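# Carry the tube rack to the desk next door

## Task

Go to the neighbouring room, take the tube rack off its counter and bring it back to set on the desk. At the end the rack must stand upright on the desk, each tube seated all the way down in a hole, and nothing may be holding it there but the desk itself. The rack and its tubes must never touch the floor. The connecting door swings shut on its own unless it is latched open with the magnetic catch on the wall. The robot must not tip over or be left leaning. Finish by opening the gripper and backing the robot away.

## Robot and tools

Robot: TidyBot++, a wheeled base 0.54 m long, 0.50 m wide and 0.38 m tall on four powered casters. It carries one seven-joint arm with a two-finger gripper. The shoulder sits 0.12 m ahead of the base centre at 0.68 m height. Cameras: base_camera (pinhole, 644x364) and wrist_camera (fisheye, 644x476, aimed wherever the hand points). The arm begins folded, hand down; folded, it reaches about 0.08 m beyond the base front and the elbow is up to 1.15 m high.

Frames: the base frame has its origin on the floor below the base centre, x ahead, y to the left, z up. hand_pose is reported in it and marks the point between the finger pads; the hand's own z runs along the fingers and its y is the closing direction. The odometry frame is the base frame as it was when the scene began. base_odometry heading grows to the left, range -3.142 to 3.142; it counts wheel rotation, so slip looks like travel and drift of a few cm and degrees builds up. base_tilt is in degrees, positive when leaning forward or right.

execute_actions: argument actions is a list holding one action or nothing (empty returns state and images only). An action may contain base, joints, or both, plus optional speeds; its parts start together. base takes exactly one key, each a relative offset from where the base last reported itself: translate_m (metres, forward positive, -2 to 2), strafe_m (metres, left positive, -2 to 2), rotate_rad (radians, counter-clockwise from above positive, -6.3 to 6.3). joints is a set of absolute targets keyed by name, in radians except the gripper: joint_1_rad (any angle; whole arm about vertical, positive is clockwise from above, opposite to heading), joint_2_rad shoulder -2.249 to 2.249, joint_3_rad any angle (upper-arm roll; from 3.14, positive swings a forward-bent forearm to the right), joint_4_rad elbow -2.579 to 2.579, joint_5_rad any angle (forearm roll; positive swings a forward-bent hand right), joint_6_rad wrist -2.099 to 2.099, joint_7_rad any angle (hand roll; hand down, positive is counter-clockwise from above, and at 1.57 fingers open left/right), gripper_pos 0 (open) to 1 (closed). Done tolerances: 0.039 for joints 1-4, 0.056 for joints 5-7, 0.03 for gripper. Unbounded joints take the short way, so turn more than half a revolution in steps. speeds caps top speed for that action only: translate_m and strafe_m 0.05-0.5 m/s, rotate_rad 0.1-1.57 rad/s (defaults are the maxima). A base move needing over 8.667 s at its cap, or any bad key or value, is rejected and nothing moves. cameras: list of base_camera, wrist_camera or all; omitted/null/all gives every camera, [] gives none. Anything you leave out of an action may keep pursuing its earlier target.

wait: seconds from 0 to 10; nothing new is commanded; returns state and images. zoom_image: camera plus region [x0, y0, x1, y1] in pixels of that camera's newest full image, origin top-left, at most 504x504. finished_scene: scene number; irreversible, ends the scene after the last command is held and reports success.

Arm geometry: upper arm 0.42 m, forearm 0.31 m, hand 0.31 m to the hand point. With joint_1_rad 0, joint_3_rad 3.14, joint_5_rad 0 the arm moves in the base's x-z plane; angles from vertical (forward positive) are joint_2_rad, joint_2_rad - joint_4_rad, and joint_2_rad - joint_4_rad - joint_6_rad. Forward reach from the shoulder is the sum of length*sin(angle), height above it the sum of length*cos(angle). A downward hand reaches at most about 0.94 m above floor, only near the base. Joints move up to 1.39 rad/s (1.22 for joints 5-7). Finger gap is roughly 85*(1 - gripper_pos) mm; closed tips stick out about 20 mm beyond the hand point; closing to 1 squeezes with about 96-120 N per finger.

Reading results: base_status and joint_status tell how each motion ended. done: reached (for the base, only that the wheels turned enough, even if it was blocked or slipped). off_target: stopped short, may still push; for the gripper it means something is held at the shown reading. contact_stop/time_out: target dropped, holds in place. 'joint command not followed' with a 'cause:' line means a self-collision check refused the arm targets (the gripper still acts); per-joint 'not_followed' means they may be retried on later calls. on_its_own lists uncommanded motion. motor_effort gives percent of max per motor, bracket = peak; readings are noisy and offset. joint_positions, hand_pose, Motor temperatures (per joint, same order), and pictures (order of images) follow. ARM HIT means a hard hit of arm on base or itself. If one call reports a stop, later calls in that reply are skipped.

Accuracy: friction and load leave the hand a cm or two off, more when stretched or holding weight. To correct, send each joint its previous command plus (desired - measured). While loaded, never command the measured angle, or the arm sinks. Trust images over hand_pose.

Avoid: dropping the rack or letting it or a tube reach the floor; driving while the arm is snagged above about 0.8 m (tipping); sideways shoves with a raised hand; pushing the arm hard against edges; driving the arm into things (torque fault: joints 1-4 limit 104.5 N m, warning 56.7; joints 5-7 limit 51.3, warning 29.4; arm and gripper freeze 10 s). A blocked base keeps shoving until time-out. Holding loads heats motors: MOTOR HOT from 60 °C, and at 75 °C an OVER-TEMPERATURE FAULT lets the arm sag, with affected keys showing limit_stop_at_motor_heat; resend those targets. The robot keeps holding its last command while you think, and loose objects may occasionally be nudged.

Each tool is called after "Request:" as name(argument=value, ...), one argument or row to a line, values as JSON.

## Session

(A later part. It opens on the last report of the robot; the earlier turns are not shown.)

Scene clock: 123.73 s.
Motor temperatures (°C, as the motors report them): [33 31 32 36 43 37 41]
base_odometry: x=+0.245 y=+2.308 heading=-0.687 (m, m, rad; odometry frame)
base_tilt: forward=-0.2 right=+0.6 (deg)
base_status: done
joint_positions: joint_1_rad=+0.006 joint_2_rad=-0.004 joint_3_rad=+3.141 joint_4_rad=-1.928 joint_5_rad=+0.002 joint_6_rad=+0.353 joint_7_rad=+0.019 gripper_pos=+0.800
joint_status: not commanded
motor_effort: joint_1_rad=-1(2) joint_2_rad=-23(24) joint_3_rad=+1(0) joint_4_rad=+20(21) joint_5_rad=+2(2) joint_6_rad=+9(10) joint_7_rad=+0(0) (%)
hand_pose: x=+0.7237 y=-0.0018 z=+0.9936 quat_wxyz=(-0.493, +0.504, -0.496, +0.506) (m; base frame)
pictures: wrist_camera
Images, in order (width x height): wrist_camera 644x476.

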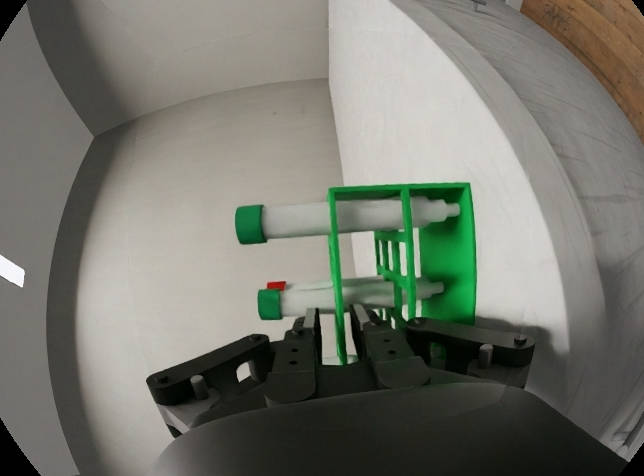

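Same depth as before. Grip and lift.

Request:
execute_actions(
  actions=[
    {"joints":{"gripper_pos":1}},
  ],
  cameras=[],
)

Request:
execute_actions(
  actions=[
    {"joints":{"joint_2_rad":-0.12,"joint_6_rad":0.22}},
  ],
  cameras=["wrist_camera"],
)

Scene clock: 128.07 s.
Motor temperatures (°C, as the motors report them): [33 31 32 36 43 37 41]
base_odometry: x=+0.245 y=+2.308 heading=-0.687 (m, m, rad; odometry frame)
base_tilt: forward=-0.2 right=+0.6 (deg)
base_status: not commanded
joint_positions: joint_1_rad=+0.006 joint_2_rad=-0.004 joint_3_rad=+3.141 joint_4_rad=-1.930 joint_5_rad=+0.002 joint_6_rad=+0.353 joint_7_rad=+0.019 gripper_pos=+0.983
joint_status: all done
motor_effort: joint_1_rad=-1(1) joint_2_rad=-22(24) joint_3_rad=+0(1) joint_4_rad=+19(21) joint_5_rad=+2(2) joint_6_rad=+9(10) joint_7_rad=+0(0) (%)
hand_pose: x=+0.7235 y=-0.0018 z=+0.9926 quat_wxyz=(-0.493, +0.504, -0.496, +0.506) (m; base frame)
pictures: none
No camera images: the call's "cameras" was empty. Leave "cameras" out to get every camera's image.

Scene clock: 129.13 s.
Motor temperatures (°C, as the motors report them): [33 31 32 36 43 37 41]
base_odometry: x=+0.245 y=+2.308 heading=-0.687 (m, m, rad; odometry frame)
base_tilt: forward=-0.2 right=+0.6 (deg)
base_status: not commanded
joint_positions: joint_1_rad=+0.006 joint_2_rad=-0.099 joint_3_rad=+3.141 joint_4_rad=-1.936 joint_5_rad=+0.002 joint_6_rad=+0.261 joint_7_rad=+0.019 gripper_pos=+0.983
joint_status: all done
motor_effort: joint_1_rad=-1(1) joint_2_rad=-21(25) joint_3_rad=+0(1) joint_4_rad=+21(21) joint_5_rad=+1(2) joint_6_rad=+11(10) joint_7_rad=+1(0) (%)
hand_pose: x=+0.6921 y=-0.0016 z=+1.0160 quat_wxyz=(-0.492, +0.505, -0.497, +0.505) (m; base frame)
pictures: wrist_camera
Images, in order (width x height): wrist_camera 644x476.

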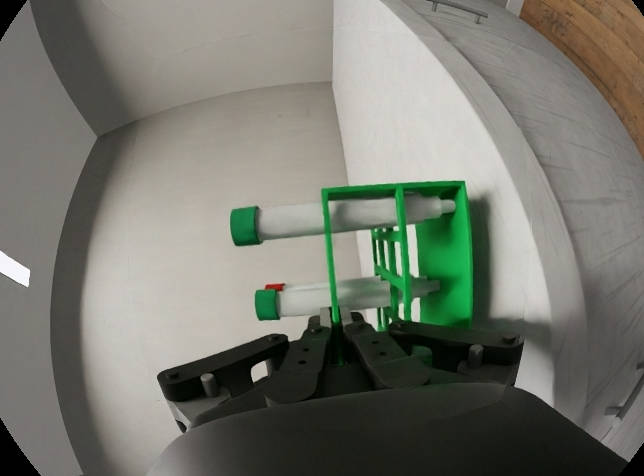

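Request:
execute_actions(
  actions=[
    {"base":{"rotate_rad":-1.17},"speeds":{"rotate_rad":0.6}},
  ],
  cameras=[],
)

Request:
execute_actions(
  actions=[
    {"base":{"strafe_m":-1.92},"speeds":{"strafe_m":0.45}},
  ],
  cameras=["wrist_camera"],
)

Request:
execute_actions(
  actions=[
    {"base":{"translate_m":0.62},"speeds":{"translate_m":0.45}},
  ],
)

Scene clock: 137.37 s.
Motor temperatures (°C, as the motors report them): [33 31 32 36 43 37 41]
base_odometry: x=+0.245 y=+2.308 heading=-1.857 (m, m, rad; odometry frame)
base_tilt: forward=-0.2 right=+0.6 (deg)
base_status: done
joint_positions: joint_1_rad=+0.012 joint_2_rad=-0.099 joint_3_rad=+3.141 joint_4_rad=-1.936 joint_5_rad=+0.002 joint_6_rad=+0.261 joint_7_rad=+0.019 gripper_pos=+0.983
joint_status: not commanded
motor_effort: joint_1_rad=-1(3) joint_2_rad=-20(20) joint_3_rad=+0(4) joint_4_rad=+21(21) joint_5_rad=+2(2) joint_6_rad=+11(11) joint_7_rad=+0(0) (%)
hand_pose: x=+0.6921 y=-0.0045 z=+1.0160 quat_wxyz=(-0.491, +0.504, -0.499, +0.506) (m; base frame)
pictures: none
No camera images: the call's "cameras" was empty. Leave "cameras" out to get every camera's image.

Scene clock: 142.90 s.
Motor temperatures (°C, as the motors report them): [33 31 32 36 43 37 41]
base_odometry: x=-1.597 y=+2.852 heading=-1.858 (m, m, rad; odometry frame)
base_tilt: forward=-0.2 right=+0.6 (deg)
base_status: done
joint_positions: joint_1_rad=+0.012 joint_2_rad=-0.099 joint_3_rad=+3.141 joint_4_rad=-1.936 joint_5_rad=+0.002 joint_6_rad=+0.261 joint_7_rad=+0.019 gripper_pos=+0.983
joint_status: not commanded
motor_effort: joint_1_rad=-1(2) joint_2_rad=-21(21) joint_3_rad=+1(4) joint_4_rad=+21(21) joint_5_rad=+2(2) joint_6_rad=+10(11) joint_7_rad=+0(0) (%)
hand_pose: x=+0.6921 y=-0.0046 z=+1.0159 quat_wxyz=(-0.491, +0.504, -0.499, +0.506) (m; base frame)
pictures: wrist_camera
Images, in order (width x height): wrist_camera 644x476.

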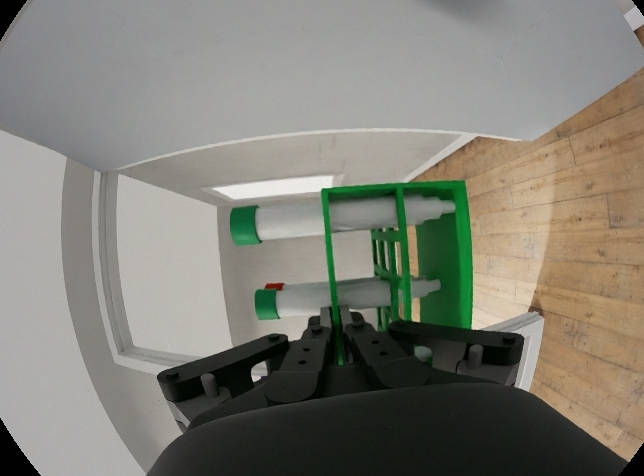

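Scene clock: 145.57 s.
Motor temperatures (°C, as the motors report them): [33 31 32 36 43 37 41]
base_odometry: x=-1.772 y=+2.257 heading=-1.858 (m, m, rad; odometry frame)
base_tilt: forward=-0.2 right=+0.6 (deg)
base_status: done
joint_positions: joint_1_rad=+0.012 joint_2_rad=-0.101 joint_3_rad=+3.141 joint_4_rad=-1.936 joint_5_rad=+0.002 joint_6_rad=+0.259 joint_7_rad=+0.019 gripper_pos=+0.983
joint_status: not commanded
motor_effort: joint_1_rad=-2(2) joint_2_rad=-20(24) joint_3_rad=+0(0) joint_4_rad=+21(22) joint_5_rad=+2(2) joint_6_rad=+10(11) joint_7_rad=+0(0) (%)
hand_pose: x=+0.6913 y=-0.0046 z=+1.0166 quat_wxyz=(-0.491, +0.504, -0.499, +0.506) (m; base frame)
pictures: base_camera, wrist_camera
Images, in order (width x height): base_camera 644x364, wrist_camera 644x476.

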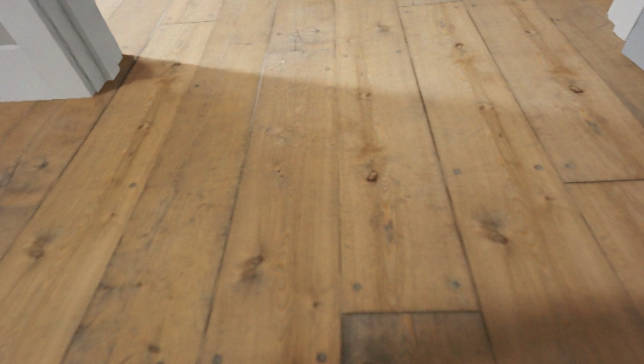

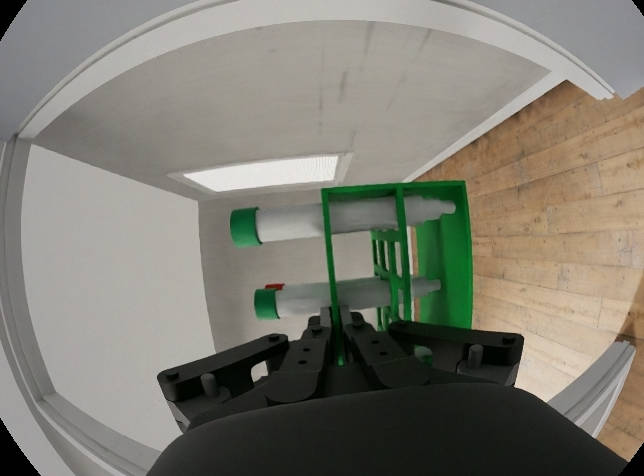

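Request:
execute_actions(
  actions=[
    {"base":{"translate_m":1.5},"speeds":{"translate_m":0.45}},
  ],
  cameras=[],
)

Request:
execute_actions(
  actions=[
    {"base":{"strafe_m":1.9},"speeds":{"strafe_m":0.45}},
  ],
)

Scene clock: 153.63 s.
Motor temperatures (°C, as the motors report them): [33 31 32 36 43 37 41]
base_odometry: x=-2.197 y=+0.818 heading=-1.858 (m, m, rad; odometry frame)
base_tilt: forward=-0.2 right=+0.6 (deg)
base_status: done
joint_positions: joint_1_rad=+0.012 joint_2_rad=-0.103 joint_3_rad=+3.141 joint_4_rad=-1.937 joint_5_rad=+0.002 joint_6_rad=+0.259 joint_7_rad=+0.019 gripper_pos=+0.983
joint_status: not commanded
motor_effort: joint_1_rad=-2(2) joint_2_rad=-20(24) joint_3_rad=+1(1) joint_4_rad=+21(21) joint_5_rad=+2(1) joint_6_rad=+11(11) joint_7_rad=+0(0) (%)
hand_pose: x=+0.6905 y=-0.0046 z=+1.0175 quat_wxyz=(-0.491, +0.504, -0.498, +0.507) (m; base frame)
pictures: none
No camera images: the call's "cameras" was empty. Leave "cameras" out to get every camera's image.

Scene clock: 159.13 s.
Motor temperatures (°C, as the motors report them): [33 31 32 36 43 37 41]
base_odometry: x=-0.375 y=+0.280 heading=-1.858 (m, m, rad; odometry frame)
base_tilt: forward=-0.2 right=+0.6 (deg)
base_status: done
joint_positions: joint_1_rad=+0.012 joint_2_rad=-0.103 joint_3_rad=+3.141 joint_4_rad=-1.937 joint_5_rad=+0.002 joint_6_rad=+0.259 joint_7_rad=+0.019 gripper_pos=+0.983
joint_status: not commanded
motor_effort: joint_1_rad=+0(3) joint_2_rad=-20(20) joint_3_rad=+0(2) joint_4_rad=+21(21) joint_5_rad=+2(2) joint_6_rad=+10(10) joint_7_rad=+0(0) (%)
hand_pose: x=+0.6905 y=-0.0046 z=+1.0175 quat_wxyz=(-0.491, +0.504, -0.498, +0.507) (m; base frame)
pictures: base_camera, wrist_camera
Images, in order (width x height): base_camera 644x364, wrist_camera 644x476.

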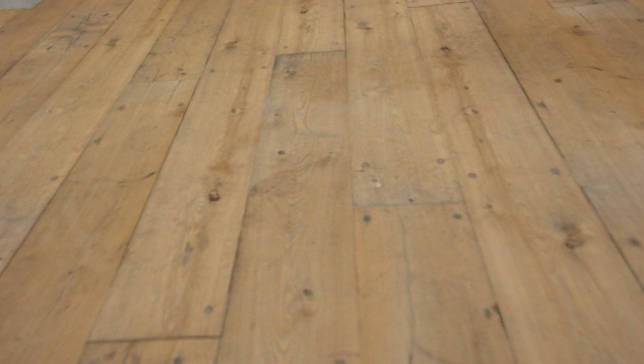

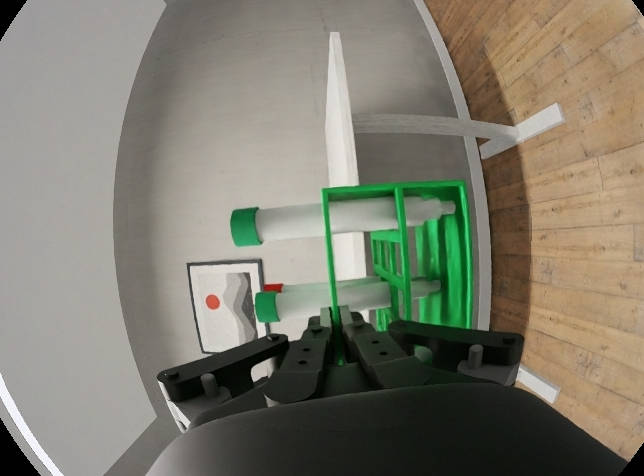

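Request:
execute_actions(
  actions=[
    {"joints":{"joint_4_rad":-1.61,"joint_6_rad":-0.09}},
  ],
  cameras=["wrist_camera"],
)

Request:
execute_actions(
  actions=[
    {"base":{"translate_m":0.2},"speeds":{"translate_m":0.3}},
  ],
  cameras=["wrist_camera"],
)

Scene clock: 164.43 s.
Motor temperatures (°C, as the motors report them): [33 31 32 36 43 37 41]
base_odometry: x=-0.375 y=+0.280 heading=-1.858 (m, m, rad; odometry frame)
base_tilt: forward=-0.3 right=+0.6 (deg)
base_status: not commanded
joint_positions: joint_1_rad=+0.012 joint_2_rad=-0.103 joint_3_rad=+3.141 joint_4_rad=-1.624 joint_5_rad=+0.002 joint_6_rad=-0.048 joint_7_rad=+0.019 gripper_pos=+0.983
joint_status: all done
motor_effort: joint_1_rad=-1(0) joint_2_rad=-21(21) joint_3_rad=+1(1) joint_4_rad=+22(21) joint_5_rad=+1(3) joint_6_rad=+10(11) joint_7_rad=+0(0) (%)
hand_pose: x=+0.7009 y=-0.0049 z=+1.1170 quat_wxyz=(-0.493, +0.502, -0.497, +0.509) (m; base frame)
pictures: wrist_camera
Images, in order (width x height): wrist_camera 644x476.

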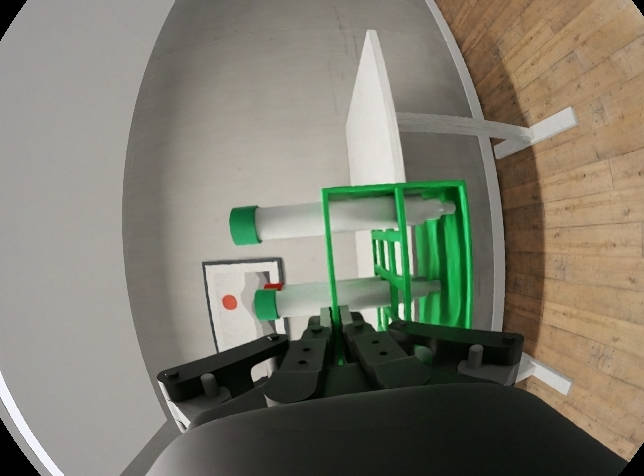

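Scene clock: 166.07 s.
Motor temperatures (°C, as the motors report them): [33 31 32 36 43 37 41]
base_odometry: x=-0.431 y=+0.088 heading=-1.858 (m, m, rad; odometry frame)
base_tilt: forward=-0.2 right=+0.6 (deg)
base_status: done
joint_positions: joint_1_rad=+0.012 joint_2_rad=-0.104 joint_3_rad=+3.141 joint_4_rad=-1.623 joint_5_rad=+0.002 joint_6_rad=-0.050 joint_7_rad=+0.019 gripper_pos=+0.983
joint_status: not commanded
motor_effort: joint_1_rad=+0(1) joint_2_rad=-21(25) joint_3_rad=+1(1) joint_4_rad=+21(23) joint_5_rad=+2(1) joint_6_rad=+11(11) joint_7_rad=+0(1) (%)
hand_pose: x=+0.7005 y=-0.0049 z=+1.1169 quat_wxyz=(-0.492, +0.502, -0.497, +0.508) (m; base frame)
pictures: wrist_camera
Images, in order (width x height): wrist_camera 644x476.

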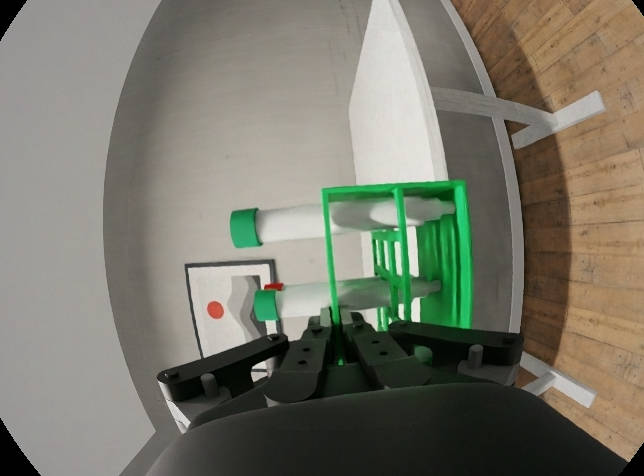

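Request:
execute_actions(
  actions=[
    {"base":{"translate_m":0.38},"speeds":{"translate_m":0.3}},
  ],
  cameras=["wrist_camera"],
)

Request:
execute_actions(
  actions=[
    {"joints":{"joint_4_rad":-1.76,"joint_6_rad":0.14}},
  ],
  cameras=["wrist_camera"],
)

Scene clock: 172.50 s.
Motor temperatures (°C, as the motors report them): [33 31 32 36 43 37 41]
base_odometry: x=-0.539 y=-0.277 heading=-1.857 (m, m, rad; odometry frame)
base_tilt: forward=-0.2 right=+0.6 (deg)
base_status: done
joint_positions: joint_1_rad=+0.012 joint_2_rad=-0.107 joint_3_rad=+3.141 joint_4_rad=-1.623 joint_5_rad=+0.002 joint_6_rad=-0.052 joint_7_rad=+0.019 gripper_pos=+0.983
joint_status: not commanded
motor_effort: joint_1_rad=-1(0) joint_2_rad=-21(24) joint_3_rad=+1(2) joint_4_rad=+22(22) joint_5_rad=+1(2) joint_6_rad=+11(11) joint_7_rad=-1(0) (%)
hand_pose: x=+0.6994 y=-0.0049 z=+1.1182 quat_wxyz=(-0.493, +0.502, -0.497, +0.509) (m; base frame)
pictures: wrist_camera
Images, in order (width x height): wrist_camera 644x476.

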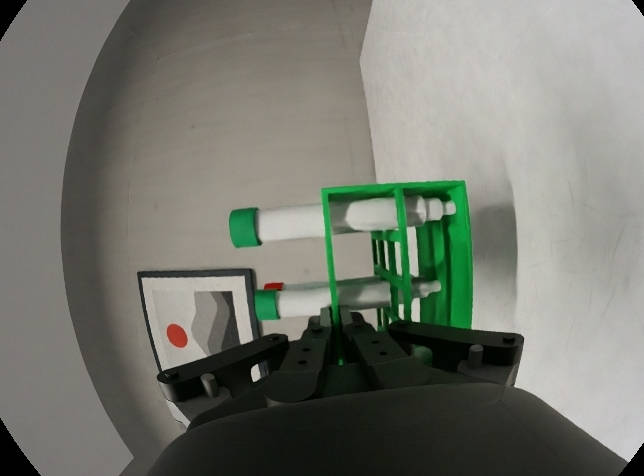

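Scene clock: 173.60 s.
Motor temperatures (°C, as the motors report them): [33 31 32 36 43 37 41]
base_odometry: x=-0.539 y=-0.277 heading=-1.857 (m, m, rad; odometry frame)
base_tilt: forward=-0.2 right=+0.6 (deg)
base_status: not commanded
joint_positions: joint_1_rad=+0.012 joint_2_rad=-0.107 joint_3_rad=+3.141 joint_4_rad=-1.764 joint_5_rad=+0.002 joint_6_rad=+0.084 joint_7_rad=+0.019 gripper_pos=+0.983
joint_status: joint_6_rad off_target (ended at +0.084, target +0.140); the others done
motor_effort: joint_1_rad=-1(1) joint_2_rad=-21(22) joint_3_rad=+0(1) joint_4_rad=+21(23) joint_5_rad=+1(2) joint_6_rad=+11(11) joint_7_rad=+0(1) (%)
hand_pose: x=+0.6987 y=-0.0048 z=+1.0723 quat_wxyz=(-0.491, +0.503, -0.498, +0.507) (m; base frame)
pictures: wrist_camera
Images, in order (width x height): wrist_camera 644x476.

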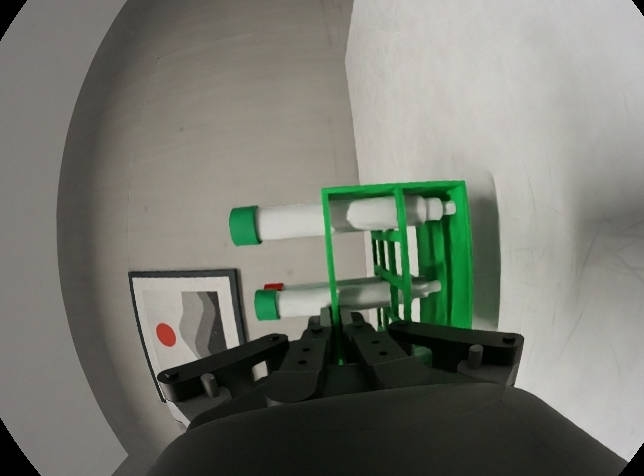

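About 3 cm left.

Request:
execute_actions(
  actions=[
    {"joints":{"joint_4_rad":-1.83,"joint_6_rad":0.21}},
  ],
  cameras=["wrist_camera"],
)

Scene clock: 182.50 s.
Motor temperatures (°C, as the motors report them): [33 31 32 36 43 37 41]
base_odometry: x=-0.539 y=-0.277 heading=-1.857 (m, m, rad; odometry frame)
base_tilt: forward=-0.2 right=+0.6 (deg)
base_status: not commanded
joint_positions: joint_1_rad=+0.012 joint_2_rad=-0.107 joint_3_rad=+3.141 joint_4_rad=-1.833 joint_5_rad=+0.002 joint_6_rad=+0.150 joint_7_rad=+0.019 gripper_pos=+0.983
joint_status: joint_6_rad off_target (ended at +0.150, target +0.210); the others done
motor_effort: joint_1_rad=-1(1) joint_2_rad=-19(21) joint_3_rad=+1(1) joint_4_rad=+21(22) joint_5_rad=+2(1) joint_6_rad=+10(11) joint_7_rad=+0(0) (%)
hand_pose: x=+0.6961 y=-0.0047 z=+1.0497 quat_wxyz=(-0.491, +0.504, -0.499, +0.506) (m; base frame)
pictures: wrist_camera
Images, in order (width x height): wrist_camera 644x476.

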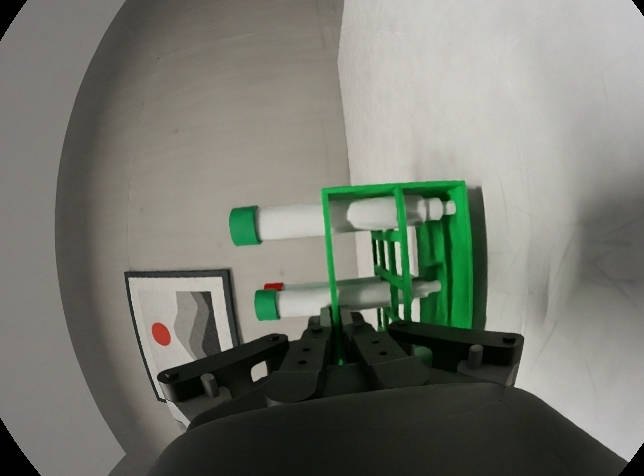

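Request:
execute_actions(
  actions=[
    {"joints":{"joint_4_rad":-1.875,"joint_6_rad":0.258}},
  ],
  cameras=["wrist_camera"],
)

Scene clock: 185.30 s.
Motor temperatures (°C, as the motors report them): [33 31 32 36 43 37 41]
base_odometry: x=-0.539 y=-0.277 heading=-1.857 (m, m, rad; odometry frame)
base_tilt: forward=-0.2 right=+0.6 (deg)
base_status: not commanded
joint_positions: joint_1_rad=+0.012 joint_2_rad=-0.107 joint_3_rad=+3.141 joint_4_rad=-1.877 joint_5_rad=+0.002 joint_6_rad=+0.199 joint_7_rad=+0.019 gripper_pos=+0.983
joint_status: joint_6_rad off_target (ended at +0.199, target +0.258); the others done
motor_effort: joint_1_rad=-1(1) joint_2_rad=-20(21) joint_3_rad=+1(0) joint_4_rad=+21(23) joint_5_rad=+2(2) joint_6_rad=+10(11) joint_7_rad=-1(0) (%)
hand_pose: x=+0.6936 y=-0.0047 z=+1.0380 quat_wxyz=(-0.492, +0.503, -0.497, +0.508) (m; base frame)
pictures: wrist_camera
Images, in order (width x height): wrist_camera 644x476.

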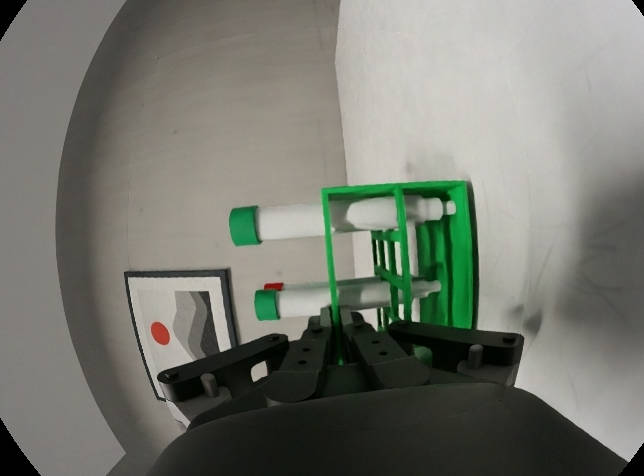

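Request:
execute_actions(
  actions=[
    {"joints":{"joint_4_rad":-1.883}},
  ],
  cameras=[],
)

Request:
execute_actions(
  actions=[
    {"joints":{"gripper_pos":0.65}},
  ],
  cameras=["wrist_camera"],
)

Request:
execute_actions(
  actions=[
    {"base":{"translate_m":-0.35}},
  ],
  cameras=["wrist_camera"],
)

Request:
zoom_image(
  camera="wrist_camera",
  region=[260, 180, 440, 330],
)

Scene clock: 192.77 s.
Motor temperatures (°C, as the motors report them): [33 31 32 36 43 37 41]
base_odometry: x=-0.539 y=-0.277 heading=-1.857 (m, m, rad; odometry frame)
base_tilt: forward=-0.2 right=+0.6 (deg)
base_status: not commanded
joint_positions: joint_1_rad=+0.012 joint_2_rad=-0.107 joint_3_rad=+3.141 joint_4_rad=-1.882 joint_5_rad=+0.002 joint_6_rad=+0.200 joint_7_rad=+0.019 gripper_pos=+0.983
joint_status: all done
motor_effort: joint_1_rad=-1(1) joint_2_rad=-21(20) joint_3_rad=+0(1) joint_4_rad=+21(21) joint_5_rad=+2(1) joint_6_rad=+11(11) joint_7_rad=+1(0) (%)
hand_pose: x=+0.6933 y=-0.0047 z=+1.0349 quat_wxyz=(-0.491, +0.504, -0.499, +0.507) (m; base frame)
pictures: none
No camera images: the call's "cameras" was empty. Leave "cameras" out to get every camera's image.

Scene clock: 193.50 s.
Motor temperatures (°C, as the motors report them): [33 31 32 36 43 37 41]
base_odometry: x=-0.539 y=-0.277 heading=-1.857 (m, m, rad; odometry frame)
base_tilt: forward=-0.2 right=+0.6 (deg)
base_status: not commanded
joint_positions: joint_1_rad=+0.012 joint_2_rad=-0.107 joint_3_rad=+3.141 joint_4_rad=-1.882 joint_5_rad=+0.002 joint_6_rad=+0.207 joint_7_rad=+0.019 gripper_pos=+0.650
joint_status: all done
motor_effort: joint_1_rad=-1(1) joint_2_rad=-18(20) joint_3_rad=+1(1) joint_4_rad=+20(21) joint_5_rad=+2(2) joint_6_rad=+9(10) joint_7_rad=+0(0) (%)
hand_pose: x=+0.6933 y=-0.0047 z=+1.0371 quat_wxyz=(-0.493, +0.502, -0.497, +0.508) (m; base frame)
pictures: wrist_camera
Images, in order (width x height): wrist_camera 644x476.

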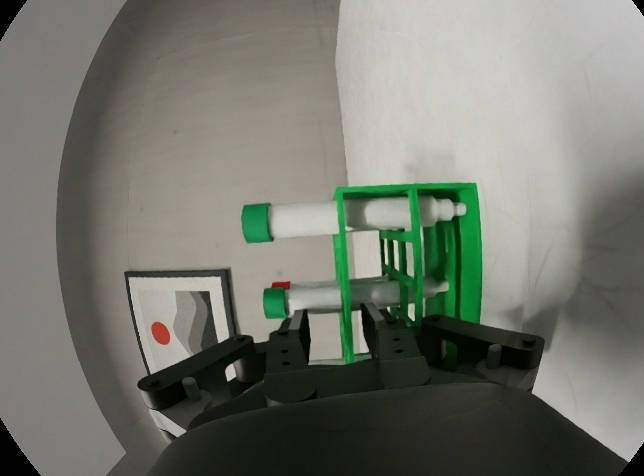

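Scene clock: 195.63 s.
Motor temperatures (°C, as the motors report them): [33 31 32 36 43 37 41]
base_odometry: x=-0.440 y=+0.059 heading=-1.858 (m, m, rad; odometry frame)
base_tilt: forward=-0.3 right=+0.6 (deg)
base_status: done
joint_positions: joint_1_rad=+0.012 joint_2_rad=-0.117 joint_3_rad=+3.140 joint_4_rad=-1.882 joint_5_rad=+0.002 joint_6_rad=+0.210 joint_7_rad=+0.019 gripper_pos=+0.650
joint_status: not commanded
motor_effort: joint_1_rad=-1(4) joint_2_rad=-18(22) joint_3_rad=+1(3) joint_4_rad=+20(21) joint_5_rad=+2(2) joint_6_rad=+9(10) joint_7_rad=+0(0) (%)
hand_pose: x=+0.6895 y=-0.0048 z=+1.0442 quat_wxyz=(-0.496, +0.498, -0.493, +0.512) (m; base frame)
pictures: wrist_camera
Images, in order (width x height): wrist_camera 644x476.

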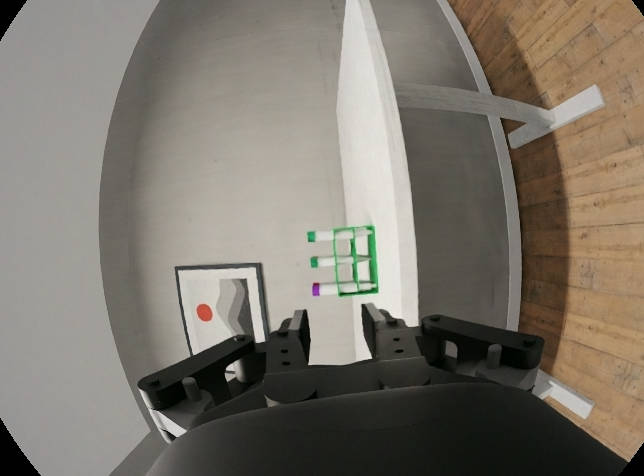

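Region (260, 180, 440, 330) of wrist_camera's 644x476 image, scaled by 2.800.

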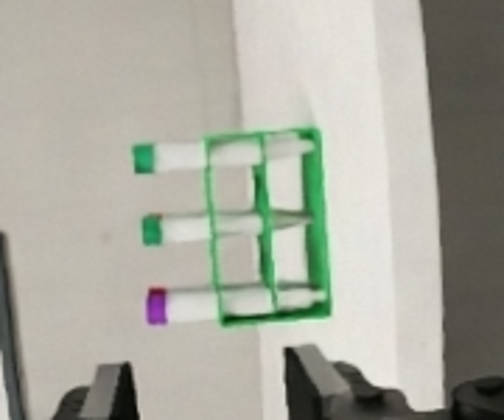

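Request:
finished_scene(
  scene=2,
)

The scene is finished: the task was done.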